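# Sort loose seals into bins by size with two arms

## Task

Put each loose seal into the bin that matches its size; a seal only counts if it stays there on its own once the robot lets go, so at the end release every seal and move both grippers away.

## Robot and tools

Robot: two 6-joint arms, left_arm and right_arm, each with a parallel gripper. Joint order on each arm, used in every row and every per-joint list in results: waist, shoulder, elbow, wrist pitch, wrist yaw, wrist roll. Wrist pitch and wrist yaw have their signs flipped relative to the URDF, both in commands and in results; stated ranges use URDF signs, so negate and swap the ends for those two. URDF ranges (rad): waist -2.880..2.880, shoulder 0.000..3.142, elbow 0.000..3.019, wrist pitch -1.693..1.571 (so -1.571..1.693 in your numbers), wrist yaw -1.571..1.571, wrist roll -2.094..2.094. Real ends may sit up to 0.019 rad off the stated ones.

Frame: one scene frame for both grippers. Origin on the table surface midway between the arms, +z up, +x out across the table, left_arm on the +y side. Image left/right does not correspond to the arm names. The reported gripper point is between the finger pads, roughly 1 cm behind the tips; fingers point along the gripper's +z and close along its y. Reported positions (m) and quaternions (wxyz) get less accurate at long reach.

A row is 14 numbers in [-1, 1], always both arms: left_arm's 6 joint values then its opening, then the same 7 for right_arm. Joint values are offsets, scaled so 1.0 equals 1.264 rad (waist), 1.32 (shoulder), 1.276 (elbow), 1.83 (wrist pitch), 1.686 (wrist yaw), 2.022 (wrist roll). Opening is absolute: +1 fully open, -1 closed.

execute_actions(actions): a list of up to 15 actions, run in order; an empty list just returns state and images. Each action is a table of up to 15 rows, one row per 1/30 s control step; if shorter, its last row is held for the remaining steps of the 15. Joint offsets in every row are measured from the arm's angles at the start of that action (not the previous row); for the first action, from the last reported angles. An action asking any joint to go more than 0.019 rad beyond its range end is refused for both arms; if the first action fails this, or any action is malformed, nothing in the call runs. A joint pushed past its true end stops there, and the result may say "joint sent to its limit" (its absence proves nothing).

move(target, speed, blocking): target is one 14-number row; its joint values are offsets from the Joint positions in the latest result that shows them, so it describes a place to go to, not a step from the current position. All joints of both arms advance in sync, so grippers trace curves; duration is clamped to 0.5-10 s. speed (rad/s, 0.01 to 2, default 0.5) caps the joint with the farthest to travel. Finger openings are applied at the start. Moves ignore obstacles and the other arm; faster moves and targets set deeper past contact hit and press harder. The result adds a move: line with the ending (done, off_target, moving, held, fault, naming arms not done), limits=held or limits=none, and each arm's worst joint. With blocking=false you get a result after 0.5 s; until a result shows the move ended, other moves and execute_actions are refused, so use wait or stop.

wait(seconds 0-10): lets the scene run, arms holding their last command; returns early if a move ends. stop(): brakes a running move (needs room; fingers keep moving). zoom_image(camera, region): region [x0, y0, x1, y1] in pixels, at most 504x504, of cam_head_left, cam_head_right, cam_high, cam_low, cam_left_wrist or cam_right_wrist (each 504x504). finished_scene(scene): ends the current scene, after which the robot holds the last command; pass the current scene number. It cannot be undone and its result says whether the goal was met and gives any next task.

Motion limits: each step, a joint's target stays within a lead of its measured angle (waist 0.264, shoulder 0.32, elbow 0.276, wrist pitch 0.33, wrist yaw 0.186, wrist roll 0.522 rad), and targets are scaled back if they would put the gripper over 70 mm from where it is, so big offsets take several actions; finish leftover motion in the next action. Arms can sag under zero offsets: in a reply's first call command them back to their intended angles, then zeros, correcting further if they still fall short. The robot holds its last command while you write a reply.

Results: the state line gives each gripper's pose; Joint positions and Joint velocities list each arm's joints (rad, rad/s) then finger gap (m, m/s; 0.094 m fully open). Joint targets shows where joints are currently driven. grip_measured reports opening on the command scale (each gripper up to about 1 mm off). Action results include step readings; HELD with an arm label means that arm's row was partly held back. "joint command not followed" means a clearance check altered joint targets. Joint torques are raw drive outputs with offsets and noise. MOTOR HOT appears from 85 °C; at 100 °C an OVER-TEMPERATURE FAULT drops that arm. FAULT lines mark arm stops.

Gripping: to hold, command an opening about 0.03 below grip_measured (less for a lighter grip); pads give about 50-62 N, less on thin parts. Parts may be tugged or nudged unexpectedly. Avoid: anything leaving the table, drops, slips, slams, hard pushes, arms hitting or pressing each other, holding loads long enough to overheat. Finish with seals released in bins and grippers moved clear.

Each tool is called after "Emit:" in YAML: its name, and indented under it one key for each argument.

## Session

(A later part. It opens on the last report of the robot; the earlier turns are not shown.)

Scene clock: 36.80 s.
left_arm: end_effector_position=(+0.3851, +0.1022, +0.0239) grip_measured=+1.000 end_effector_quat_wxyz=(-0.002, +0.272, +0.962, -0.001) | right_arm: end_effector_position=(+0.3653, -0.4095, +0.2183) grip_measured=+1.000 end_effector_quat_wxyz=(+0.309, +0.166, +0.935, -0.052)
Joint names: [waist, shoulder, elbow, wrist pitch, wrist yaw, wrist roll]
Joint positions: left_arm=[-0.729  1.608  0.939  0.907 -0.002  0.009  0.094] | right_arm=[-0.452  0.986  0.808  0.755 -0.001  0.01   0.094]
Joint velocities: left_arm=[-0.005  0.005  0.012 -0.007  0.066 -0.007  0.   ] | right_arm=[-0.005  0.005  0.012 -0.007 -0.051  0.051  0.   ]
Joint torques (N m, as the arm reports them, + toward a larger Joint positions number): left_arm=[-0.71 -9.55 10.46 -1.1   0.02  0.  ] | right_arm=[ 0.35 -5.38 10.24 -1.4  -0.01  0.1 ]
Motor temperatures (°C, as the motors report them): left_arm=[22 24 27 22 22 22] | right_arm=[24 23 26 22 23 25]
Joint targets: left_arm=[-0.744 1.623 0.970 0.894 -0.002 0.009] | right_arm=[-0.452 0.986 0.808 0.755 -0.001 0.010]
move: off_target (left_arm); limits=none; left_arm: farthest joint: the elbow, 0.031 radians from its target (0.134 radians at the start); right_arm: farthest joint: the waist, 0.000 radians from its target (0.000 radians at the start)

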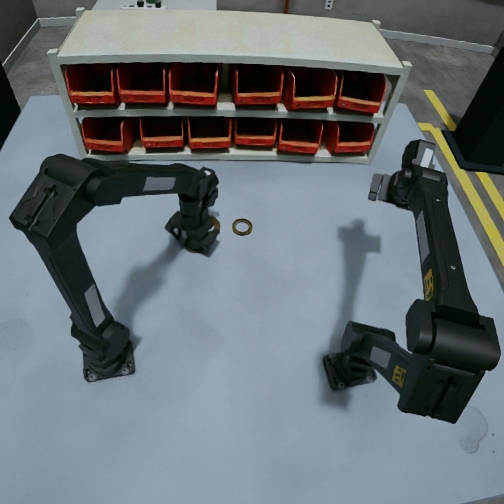

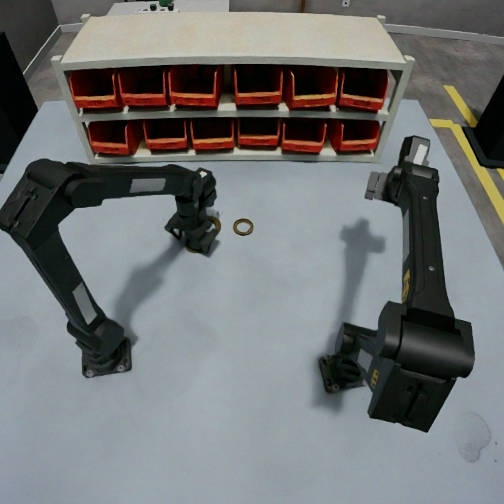

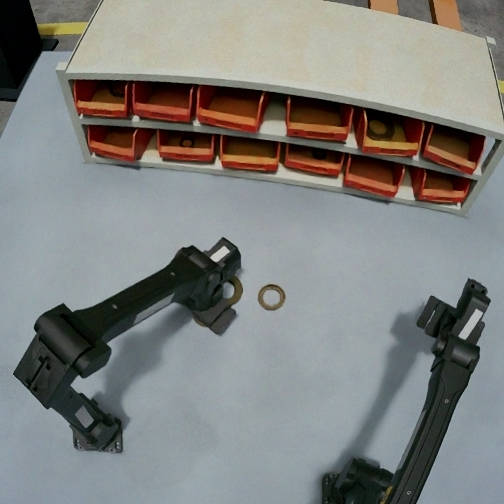

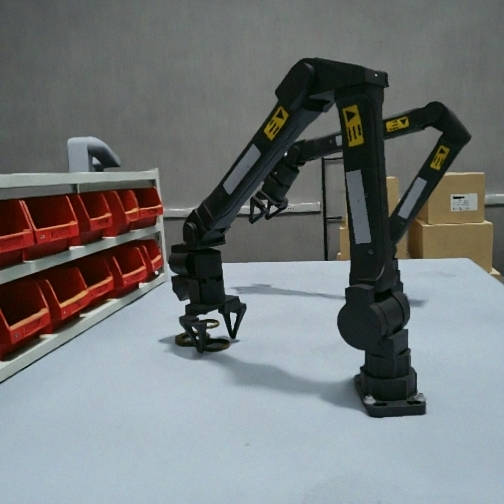

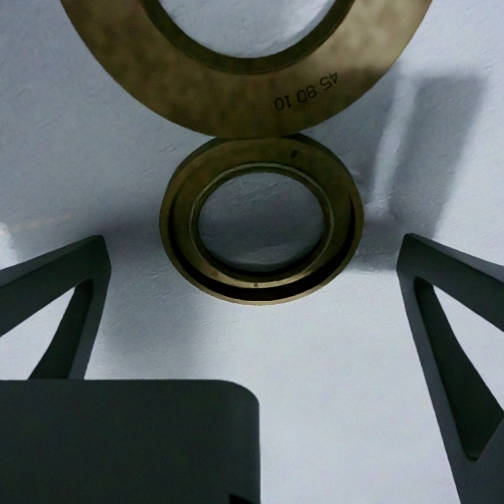

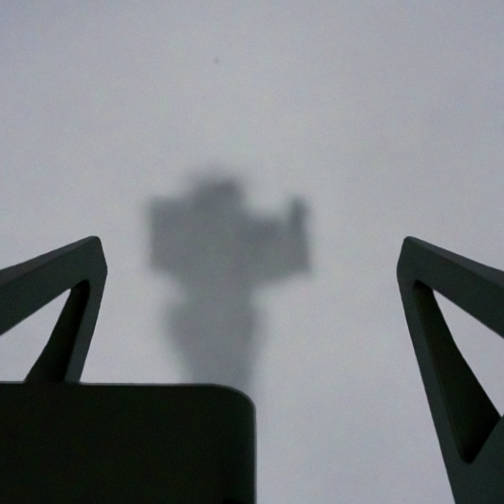

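Emit:
move:
  target: [-0.012,0.036,0.024,-0.024,0,0,1,0,0,0,-0.4,0,0,1]
  speed: 0.4

Emit:
move:
  target: [0,0.01,0.024,0,0,0,0.27,0,0,0,0,0,0,1]

Emit:
zoom_image:
  camera: "cam_head_left"
  region: [60,60,230,160]

Scene clock: 41.77 s.
left_arm: end_effector_position=(+0.3869, +0.1011, +0.0196) grip_measured=+1.000 end_effector_quat_wxyz=(-0.001, +0.272, +0.962, -0.001) | right_arm: end_effector_position=(+0.4530, -0.4406, +0.3595) grip_measured=+1.000 end_effector_quat_wxyz=(+0.612, +0.137, +0.772, -0.103)
Joint names: [waist, shoulder, elbow, wrist pitch, wrist yaw, wrist roll]
Joint positions: left_arm=[-0.729  1.619  0.939  0.893 -0.002  0.009  0.094] | right_arm=[-0.452  0.986  0.808  0.053 -0.001  0.01   0.094]
Joint velocities: left_arm=[ 0.015  0.005  0.002 -0.002 -0.051  0.081  0.   ] | right_arm=[-0.015  0.015  0.012 -0.012 -0.007  0.037  0.   ]
Joint torques (N m, as the arm reports them, + toward a larger Joint positions number): left_arm=[-0.44 -7.93 10.29 -2.01  0.03 -0.01] | right_arm=[ 0.11 -5.85 10.67 -3.    0.    0.11]
Motor temperatures (°C, as the motors report them): left_arm=[22 24 27 22 22 22] | right_arm=[24 23 26 22 23 25]
Joint targets: left_arm=[-0.744 1.655 0.970 0.863 -0.002 0.009] | right_arm=[-0.452 0.986 0.808 0.022 -0.001 0.010]
move: off_target (left_arm, right_arm); limits=none; left_arm: farthest joint: the shoulder, 0.037 radians from its target (0.048 radians at the start); right_arm: farthest joint: the wrist pitch, 0.030 radians from its target (0.732 radians at the start)

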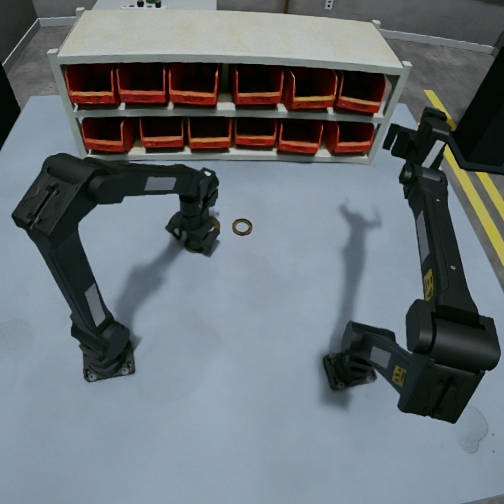

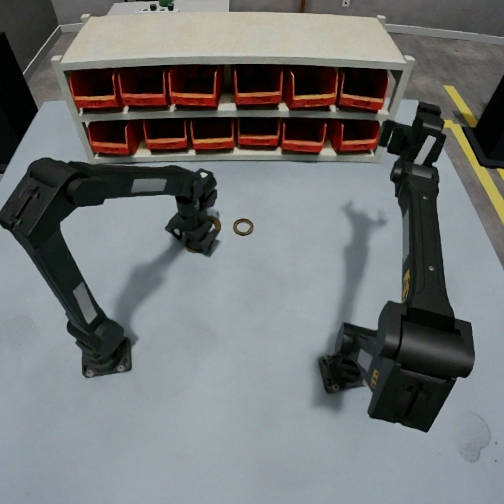

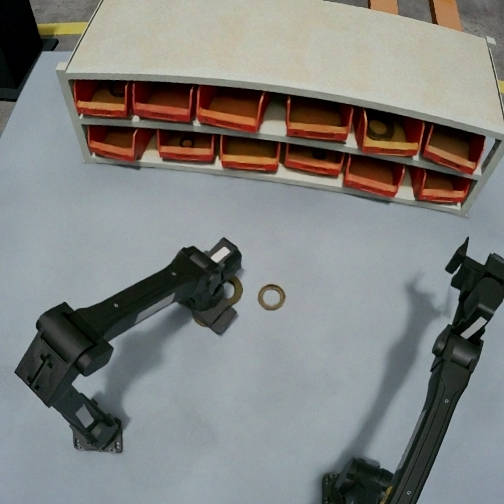

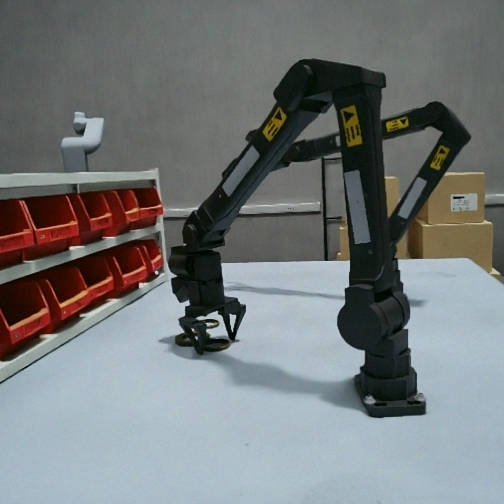

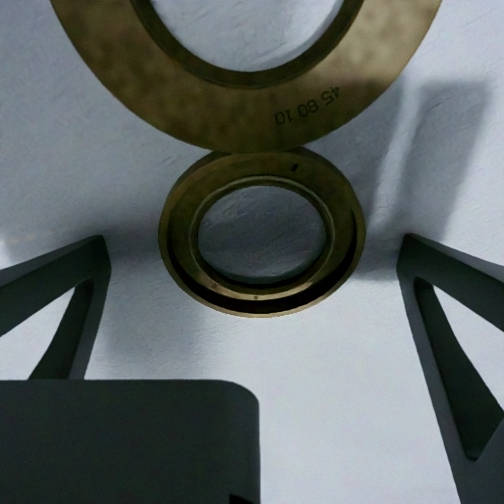

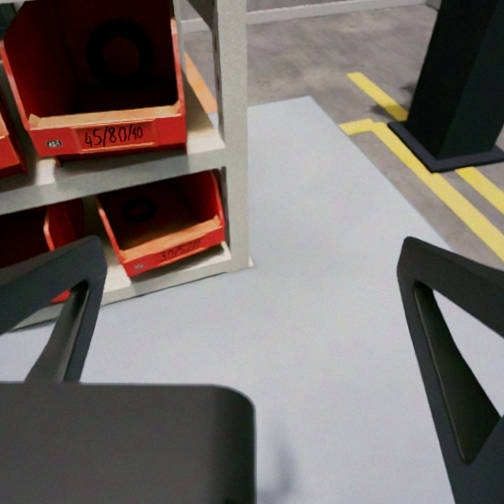

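Scene clock: 42.47 s.
left_arm: end_effector_position=(+0.3870, +0.1013, +0.0196) grip_measured=+0.295 end_effector_quat_wxyz=(-0.001, +0.272, +0.962, -0.000) | right_arm: end_effector_position=(+0.4530, -0.4406, +0.3595) grip_measured=+1.000 end_effector_quat_wxyz=(+0.612, +0.137, +0.772, -0.103)
Joint names: [waist, shoulder, elbow, wrist pitch, wrist yaw, wrist roll]
Joint positions: left_arm=[-0.729  1.619  0.939  0.893 -0.001  0.009  0.061] | right_arm=[-0.452  0.986  0.808  0.053 -0.001  0.01   0.094]
Joint velocities: left_arm=[-0.005 -0.005 -0.002  0.002  0.022  0.066  0.001] | right_arm=[ 0.015 -0.005  0.002 -0.007 -0.066  0.051  0.   ]
Joint torques (N m, as the arm reports them, + toward a larger Joint positions number): left_arm=[ 0.52 -9.31 10.28 -0.46 -0.03 -0.01] | right_arm=[ 0.22 -5.74 10.66 -1.87  0.    0.1 ]
Motor temperatures (°C, as the motors report them): left_arm=[22 24 27 22 22 22] | right_arm=[24 23 26 22 23 25]
Joint targets: left_arm=[-0.729 1.632 0.970 0.893 -0.002 0.009] | right_arm=[-0.452 0.986 0.808 0.053 -0.001 0.010]
move: off_target (left_arm); limits=none; left_arm: farthest joint: the elbow, 0.030 radians from its target (0.030 radians at the start); right_arm: farthest joint: the waist, 0.000 radians from its target (0.000 radians at the start)

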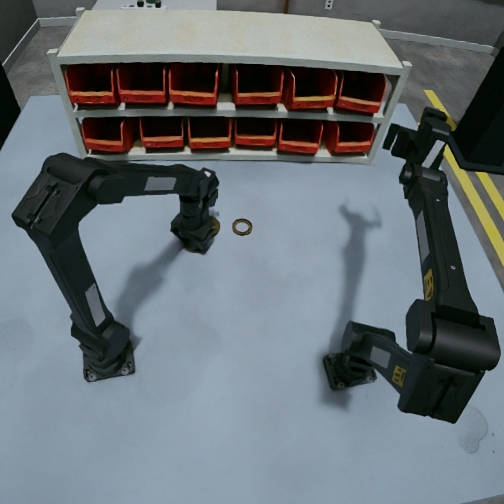

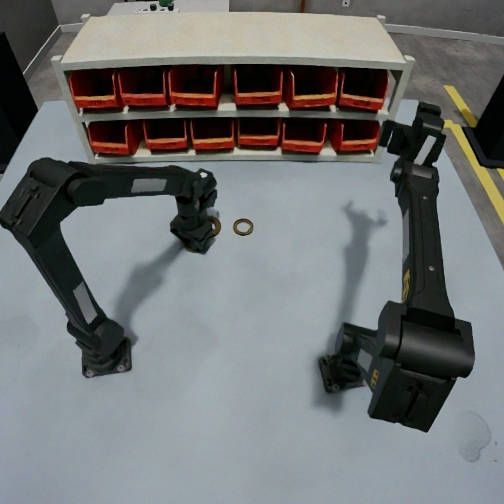

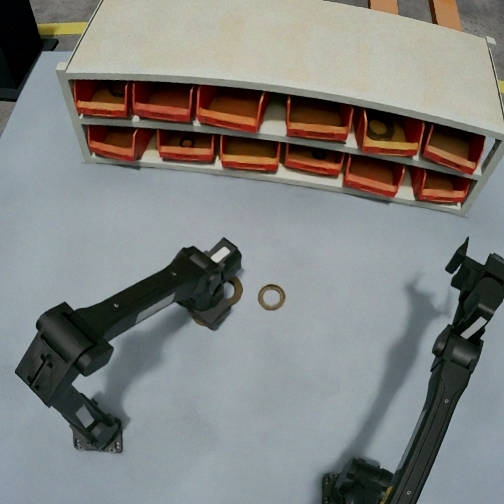

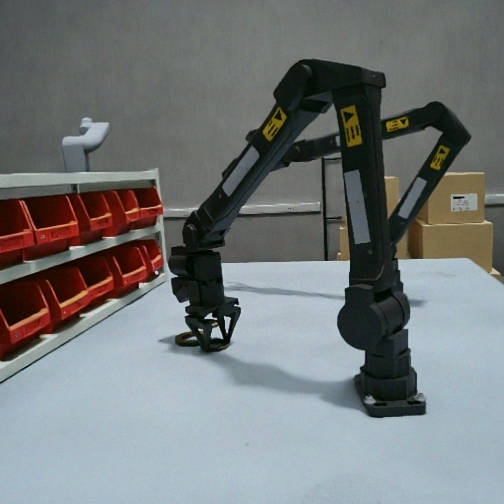

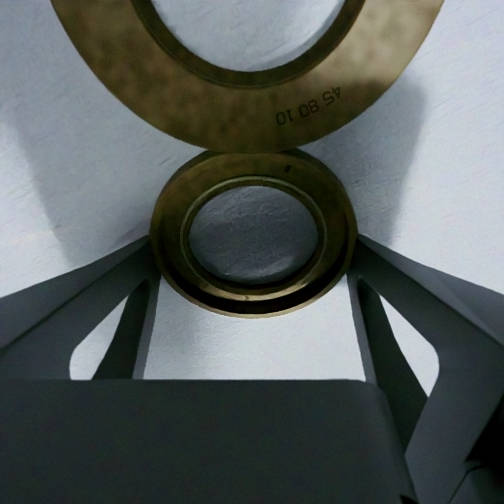

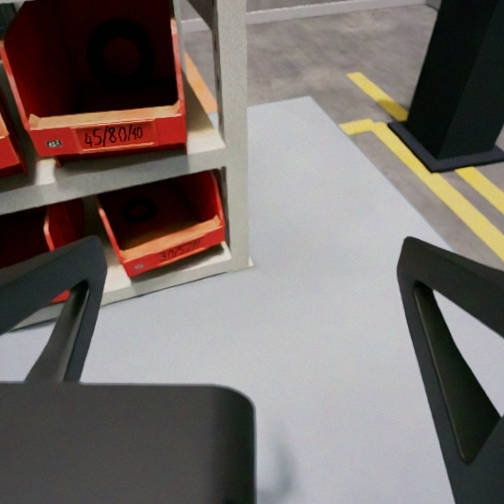

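Region (60, 60, 230, 160) of cam_head_left's 504x504 image, scaled by 2.965, with more detail than that image has; it fills the top 296 rows of this view, and the rest is white.

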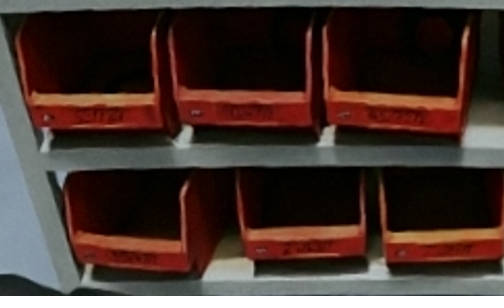

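Emit:
move:
  target: [0,-0.21,0.16,0.25,0,0,0.26,0,0,0,0,0,0,1]
  speed: 0.6

Emit:
move:
  target: [0.36,-0.3,-0.29,-0.66,0,0,0.26,0.93,0.35,0.25,0.59,0,0,1]
  speed: 0.6

Scene clock: 46.40 s.
left_arm: end_effector_position=(+0.3609, +0.1170, +0.1788) grip_measured=+0.295 end_effector_quat_wxyz=(-0.002, +0.272, +0.962, +0.000) | right_arm: end_effector_position=(+0.4530, -0.4406, +0.3595) grip_measured=+1.000 end_effector_quat_wxyz=(+0.612, +0.137, +0.772, -0.103)
Joint names: [waist, shoulder, elbow, wrist pitch, wrist yaw, wrist roll]
Joint positions: left_arm=[-0.729  1.347  1.108  1.336 -0.001  0.009  0.061] | right_arm=[-0.452  0.986  0.808  0.053 -0.001  0.01   0.094]
Joint velocities: left_arm=[ 0.005  0.005  0.012 -0.002  0.007 -0.022  0.001] | right_arm=[-0.015  0.005 -0.002 -0.007  0.007 -0.022  0.   ]
Joint torques (N m, as the arm reports them, + toward a larger Joint positions number): left_arm=[ 0.28 -8.74 12.64  0.15  0.02  0.  ] | right_arm=[ 0.09 -5.89 10.71 -1.84  0.    0.11]
Motor temperatures (°C, as the motors report them): left_arm=[22 24 28 22 22 22] | right_arm=[24 23 26 22 23 25]
Joint targets: left_arm=[-0.729 1.342 1.144 1.350 -0.001 0.009] | right_arm=[-0.452 0.986 0.808 0.053 -0.001 0.010]
move: off_target (left_arm); limits=none; left_arm: farthest joint: the elbow, 0.035 radians from its target (0.204 radians at the start); right_arm: farthest joint: the waist, 0.000 radians from its target (0.000 radians at the start)

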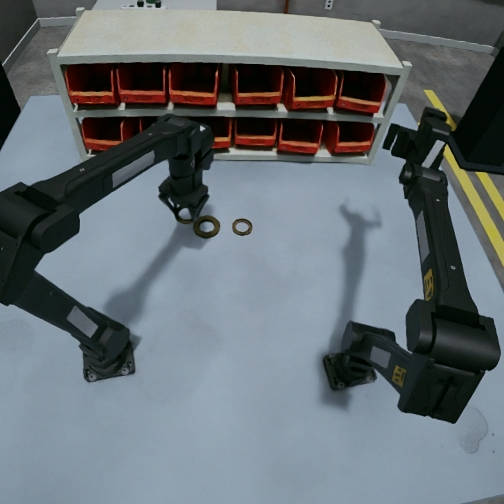

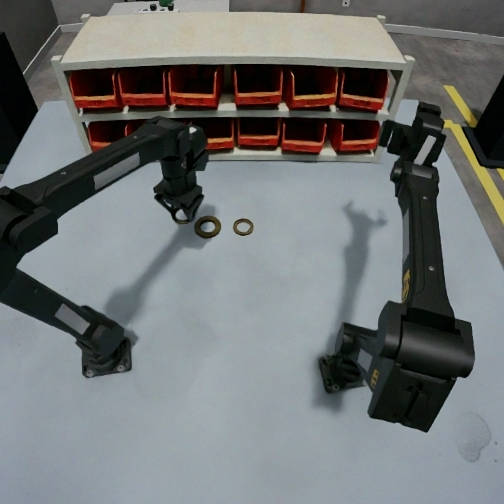

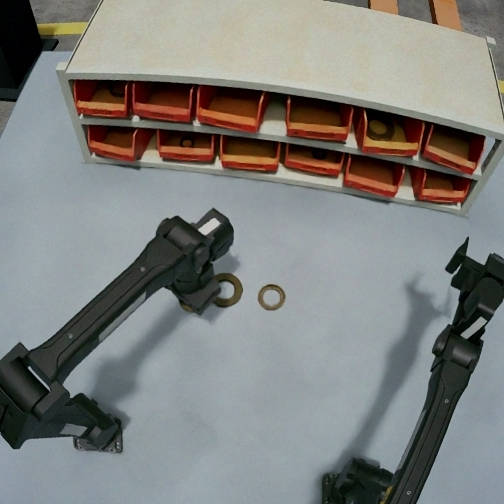

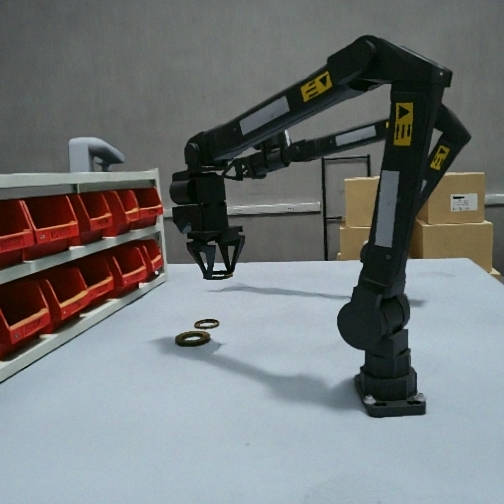

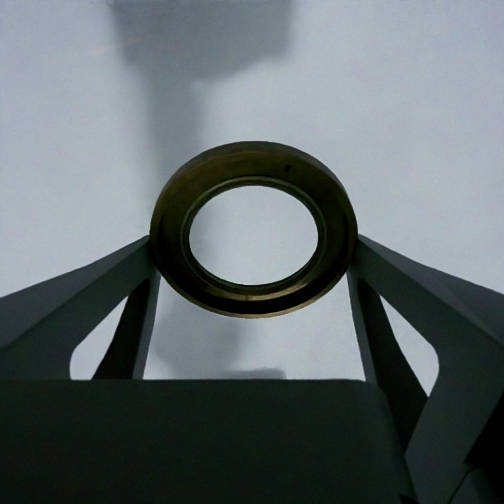

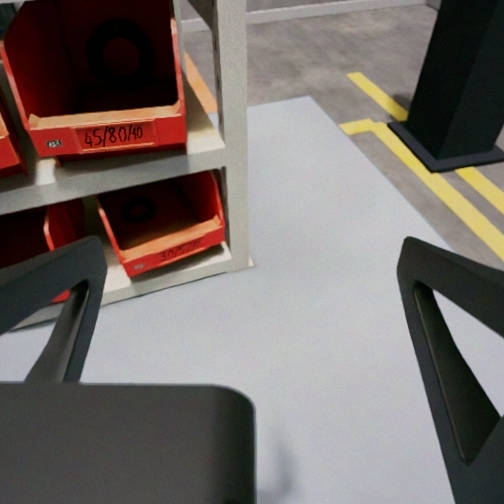

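Scene clock: 48.87 s.
left_arm: end_effector_position=(+0.4996, +0.2651, +0.3007) grip_measured=+0.295 end_effector_quat_wxyz=(+0.558, +0.044, +0.828, -0.025) | right_arm: end_effector_position=(+0.2728, +0.0315, +0.1269) grip_measured=+1.000 end_effector_quat_wxyz=(+0.033, -0.404, +0.914, +0.014)
Joint names: [waist, shoulder, elbow, wrist pitch, wrist yaw, wrist roll]
Joint positions: left_arm=[-0.285  0.963  0.733  0.155 -0.001  0.009  0.061] | right_arm=[ 0.732  1.449  1.066  1.117 -0.001  0.01   0.094]
Joint velocities: left_arm=[-0.005 -0.024  0.002  0.012  0.051  0.022 -0.001] | right_arm=[ 0.005  0.005 -0.007  0.007 -0.037  0.007  0.   ]
Joint torques (N m, as the arm reports them, + toward a larger Joint positions number): left_arm=[ 0.69 -5.64 11.37 -3.67  0.03  0.  ] | right_arm=[ -0.65 -10.6   14.01   0.17  -0.02   0.11]
Motor temperatures (°C, as the motors report them): left_arm=[22 24 28 22 22 22] | right_arm=[24 23 27 22 23 25]
Joint targets: left_arm=[-0.274 0.951 0.738 0.128 -0.001 0.009] | right_arm=[0.724 1.449 1.127 1.132 -0.002 0.010]
move: off_target (left_arm, right_arm); limits=none; left_arm: farthest joint: the wrist pitch, 0.027 radians from its target (1.208 radians at the start); right_arm: farthest joint: the elbow, 0.061 radians from its target (0.319 radians at the start)

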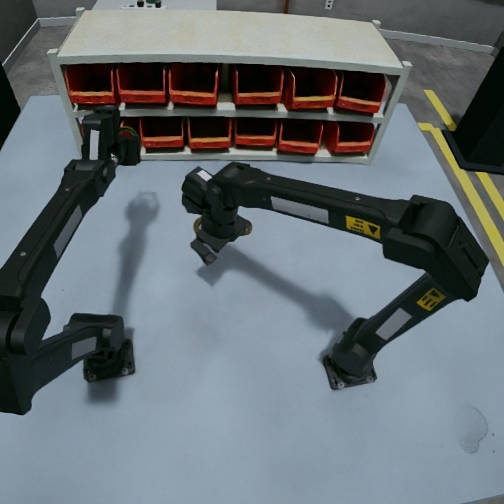

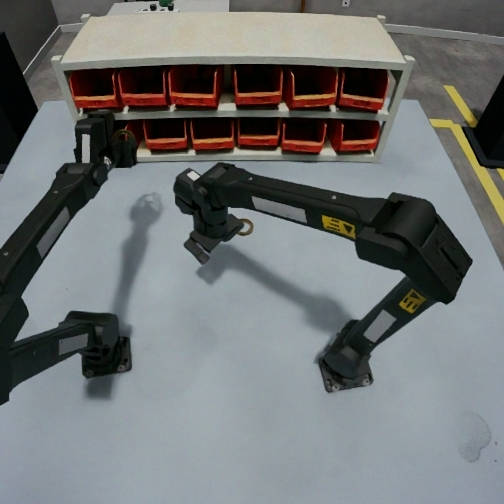

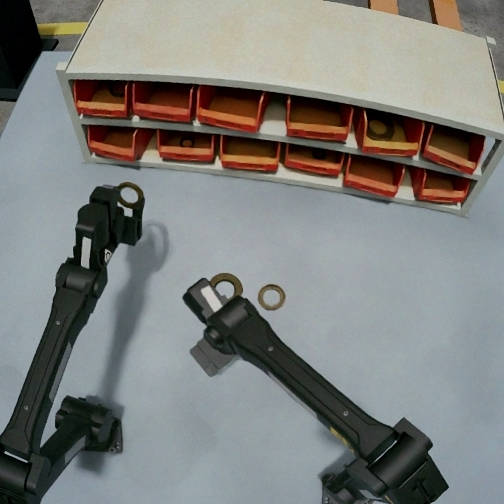

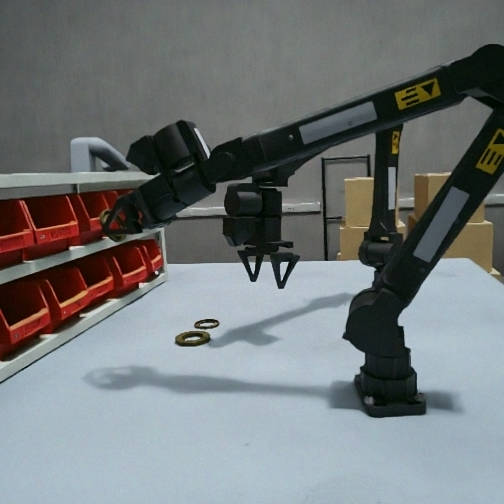

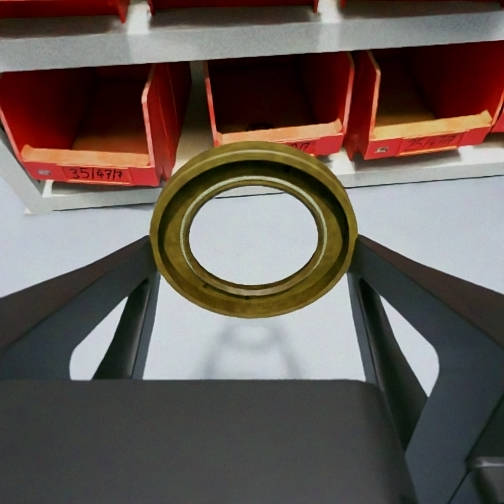

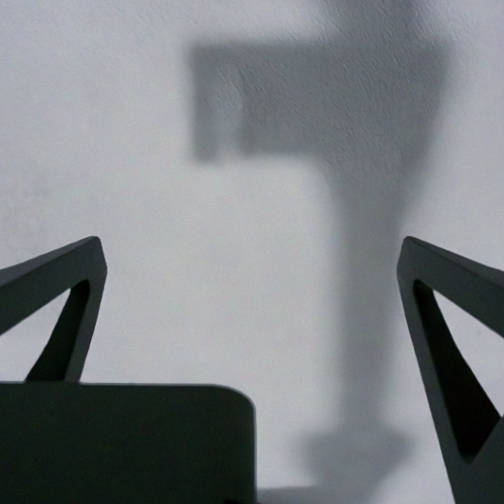

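Emit:
move:
  target: [0,0.22,0.125,-0.1,0,0,0.26,-0.15,0.335,0.38,0.045,0,0,1]
  speed: 0.4

Scene clock: 53.57 s.
left_arm: end_effector_position=(+0.5809, +0.2572, +0.2678) grip_measured=+0.295 end_effector_quat_wxyz=(+0.553, +0.044, +0.831, -0.024) | right_arm: end_effector_position=(+0.4365, +0.0604, +0.0732) grip_measured=+1.000 end_effector_quat_wxyz=(-0.006, -0.318, +0.948, -0.003)
Joint names: [waist, shoulder, elbow, wrist pitch, wrist yaw, wrist roll]
Joint positions: left_arm=[-0.285  1.242  0.844 -0.001 -0.001  0.009  0.061] | right_arm=[ 0.545  1.895  1.494  1.184 -0.001  0.01   0.094]
Joint velocities: left_arm=[-0.024 -0.015  0.012 -0.012  0.037  0.037  0.   ] | right_arm=[-0.005 -0.005  0.002 -0.002  0.037  0.066  0.   ]
Joint torques (N m, as the arm reports them, + toward a larger Joint positions number): left_arm=[ 0.34 -6.69 14.68 -3.71  0.04 -0.01] | right_arm=[ -0.1  -16.32  13.34   0.27  -0.01   0.1 ]
Motor temperatures (°C, as the motors report them): left_arm=[22 24 28 22 22 22] | right_arm=[24 23 27 22 23 25]
Joint targets: left_arm=[-0.285 1.253 0.893 -0.028 -0.001 0.009] | right_arm=[0.542 1.891 1.551 1.199 -0.001 0.010]
move: off_target (left_arm, right_arm); limits=none; left_arm: farthest joint: the elbow, 0.048 radians from its target (0.159 radians at the start); right_arm: farthest joint: the elbow, 0.056 radians from its target (0.484 radians at the start)

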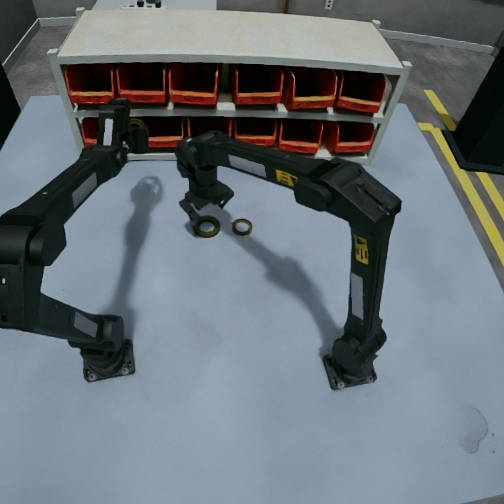

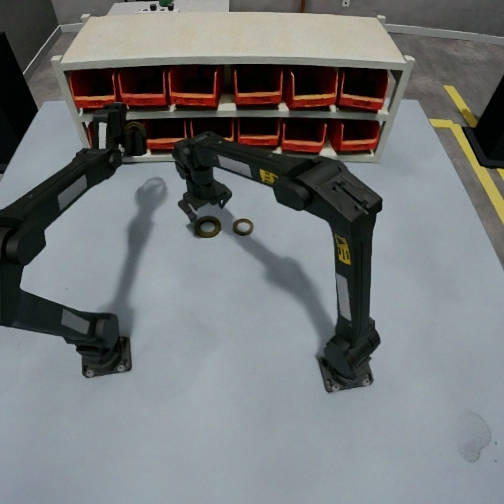

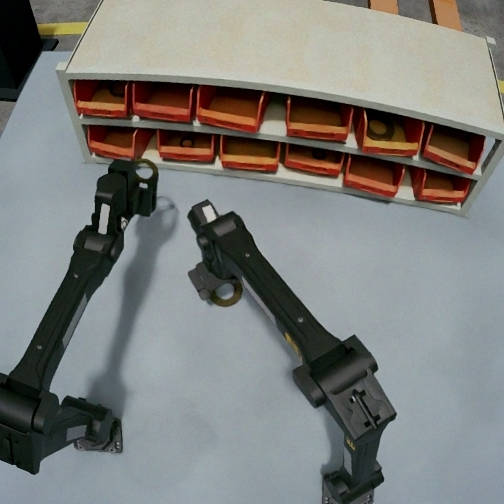

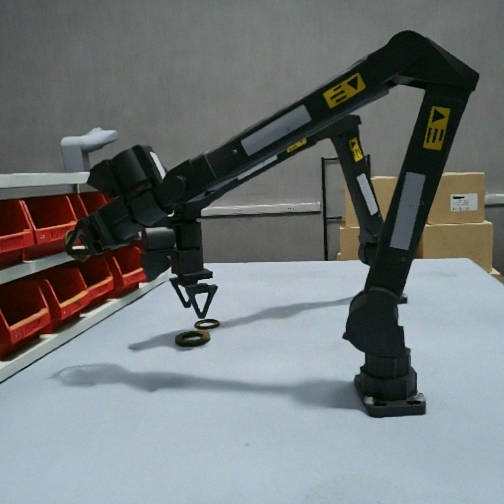

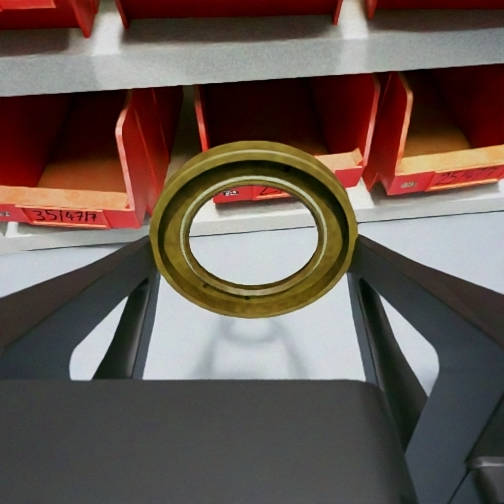

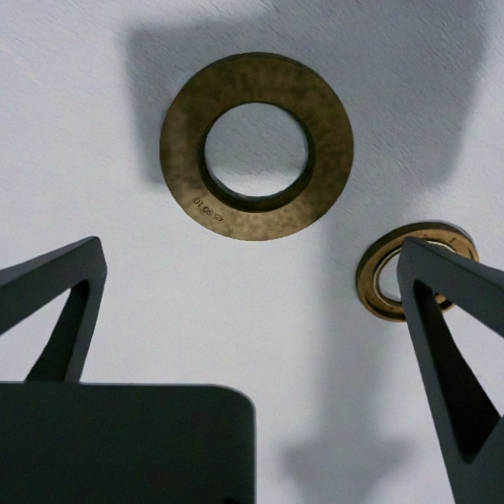

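Emit:
move:
  target: [0.025,0.165,0.21,-0.095,0,0,0.26,0,0.05,0.04,-0.05,0,0,1]
  speed: 0.3

Scene clock: 58.37 s.
left_arm: end_effector_position=(+0.6748, +0.2593, +0.3183) grip_measured=+0.295 end_effector_quat_wxyz=(+0.621, +0.035, +0.783, -0.022) | right_arm: end_effector_position=(+0.4470, +0.0685, +0.0390) grip_measured=+1.000 end_effector_quat_wxyz=(-0.001, -0.318, +0.948, -0.001)
Joint names: [waist, shoulder, elbow, wrist pitch, wrist yaw, wrist roll]
Joint positions: left_arm=[-0.267  1.444  1.068 -0.147 -0.001  0.009  0.061] | right_arm=[ 0.545  1.958  1.494  1.111 -0.001  0.01   0.094]
Joint velocities: left_arm=[-0.005  0.005  0.017  0.017 -0.007  0.066 -0.   ] | right_arm=[ 0.015  0.015  0.002  0.007  0.022 -0.037  0.   ]
Joint torques (N m, as the arm reports them, + toward a larger Joint positions number): left_arm=[  1.12 -10.26  14.55  -3.74   0.03  -0.01] | right_arm=[  0.13 -16.34  12.73  -1.06  -0.02   0.1 ]
Motor temperatures (°C, as the motors report them): left_arm=[22 24 29 22 22 22] | right_arm=[24 23 28 22 23 25]
Joint targets: left_arm=[-0.253 1.460 1.113 -0.174 -0.001 0.009] | right_arm=[0.545 1.961 1.545 1.092 -0.001 0.010]
move: off_target (left_arm, right_arm); limits=none; left_arm: farthest joint: the elbow, 0.044 radians from its target (0.267 radians at the start); right_arm: farthest joint: the elbow, 0.051 radians from its target (0.051 radians at the start)

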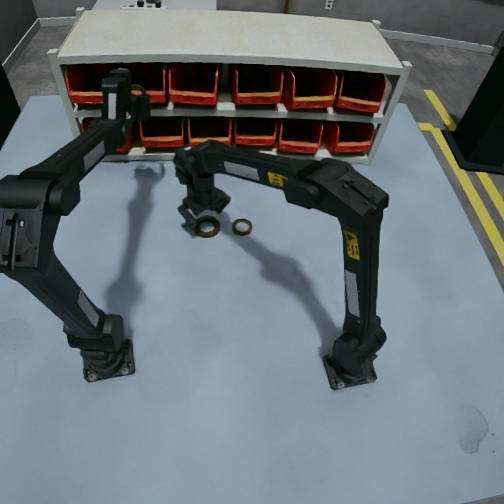

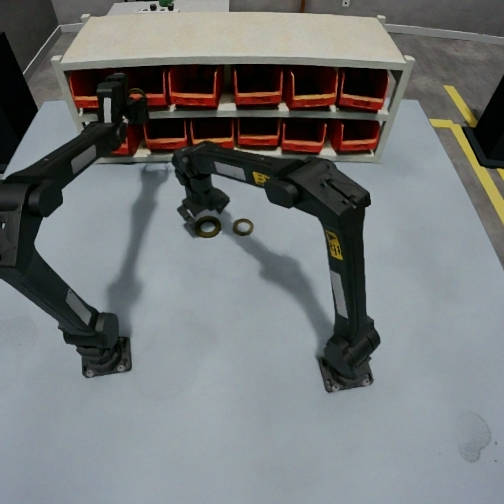

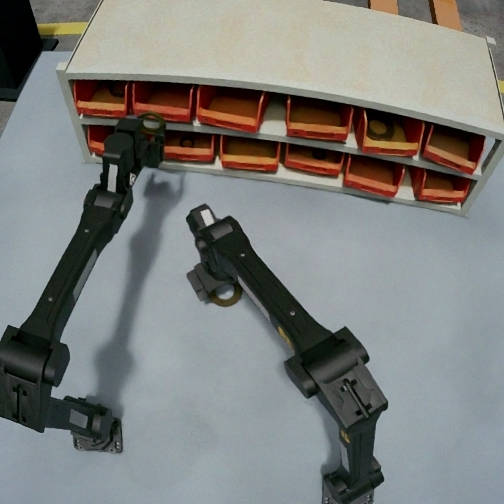

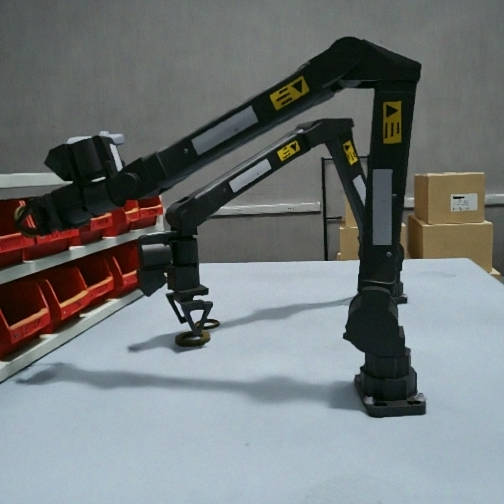

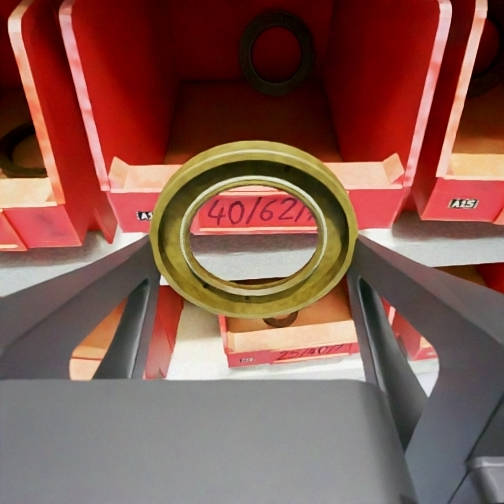

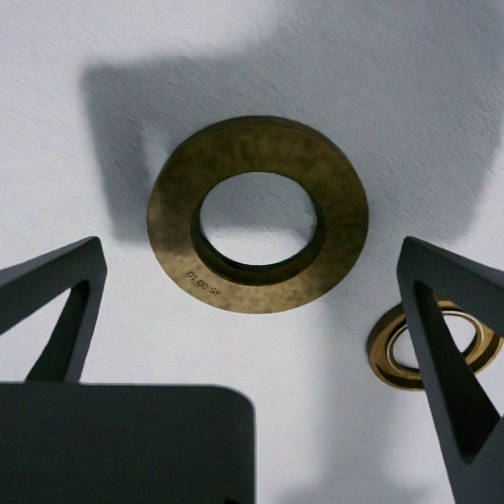

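Emit:
move:
  target: [0.01,0.125,0.155,-0.012,0,0,0.26,-0.008,0.018,-0.022,-0.03,0,0,1]
  speed: 0.2

Scene clock: 61.40 s.
left_arm: end_effector_position=(+0.7305, +0.2548, +0.3161) grip_measured=+0.295 end_effector_quat_wxyz=(+0.624, +0.035, +0.780, -0.022) | right_arm: end_effector_position=(+0.4443, +0.0664, +0.0204) grip_measured=+1.000 end_effector_quat_wxyz=(-0.005, -0.318, +0.948, -0.002)
Joint names: [waist, shoulder, elbow, wrist pitch, wrist yaw, wrist roll]
Joint positions: left_arm=[-0.267  1.587  1.218 -0.147 -0.001  0.009  0.061] | right_arm=[ 0.545  1.976  1.47   1.074 -0.001  0.01   0.094]
Joint velocities: left_arm=[-0.005 -0.024  0.002 -0.002  0.066 -0.066  0.   ] | right_arm=[ 0.005 -0.024  0.007 -0.007 -0.051  0.022  0.   ]
Joint torques (N m, as the arm reports them, + toward a larger Joint positions number): left_arm=[  1.05 -11.86  14.78  -3.48   0.03   0.  ] | right_arm=[ -0.55 -16.03   8.06  -0.98  -0.01   0.1 ]
Motor temperatures (°C, as the motors report them): left_arm=[22 24 30 22 22 22] | right_arm=[24 23 28 22 23 25]
Joint targets: left_arm=[-0.254 1.609 1.265 -0.169 -0.001 0.009] | right_arm=[0.535 1.982 1.466 1.056 -0.001 0.010]
move: off_target (left_arm); limits=none; left_arm: farthest joint: the elbow, 0.048 radians from its target (0.198 radians at the start); right_arm: farthest joint: the wrist pitch, 0.018 radians from its target (0.055 radians at the start)

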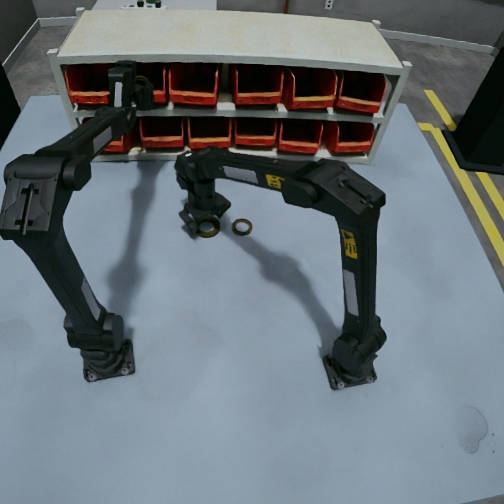

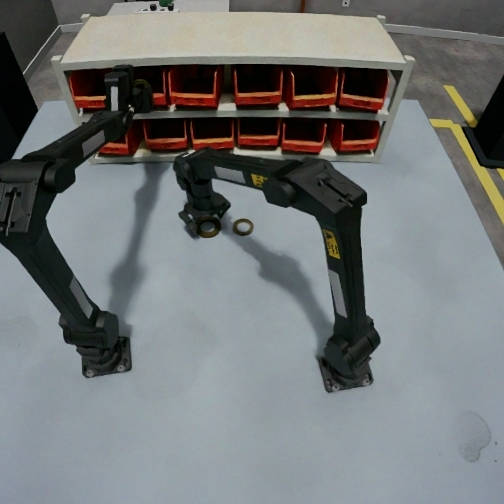

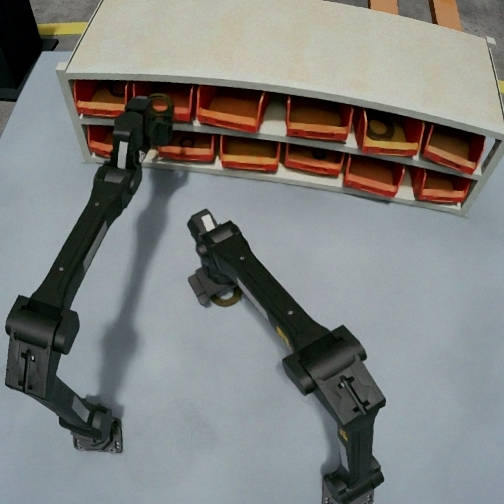

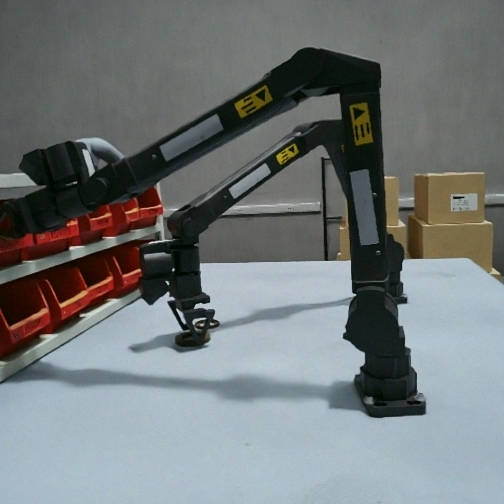

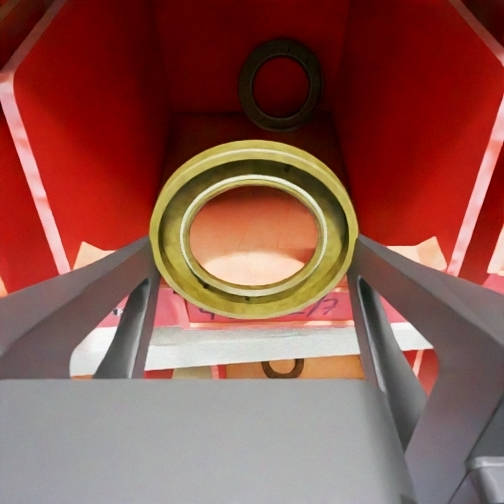

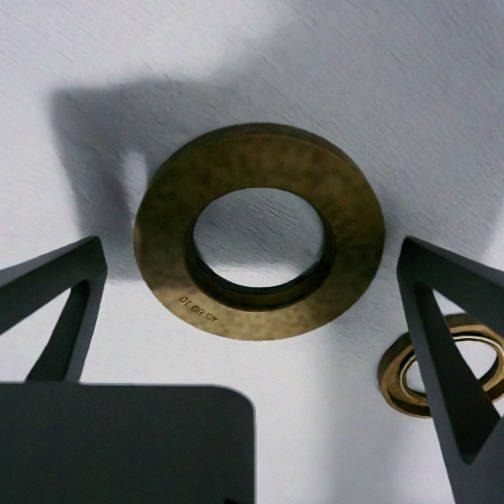

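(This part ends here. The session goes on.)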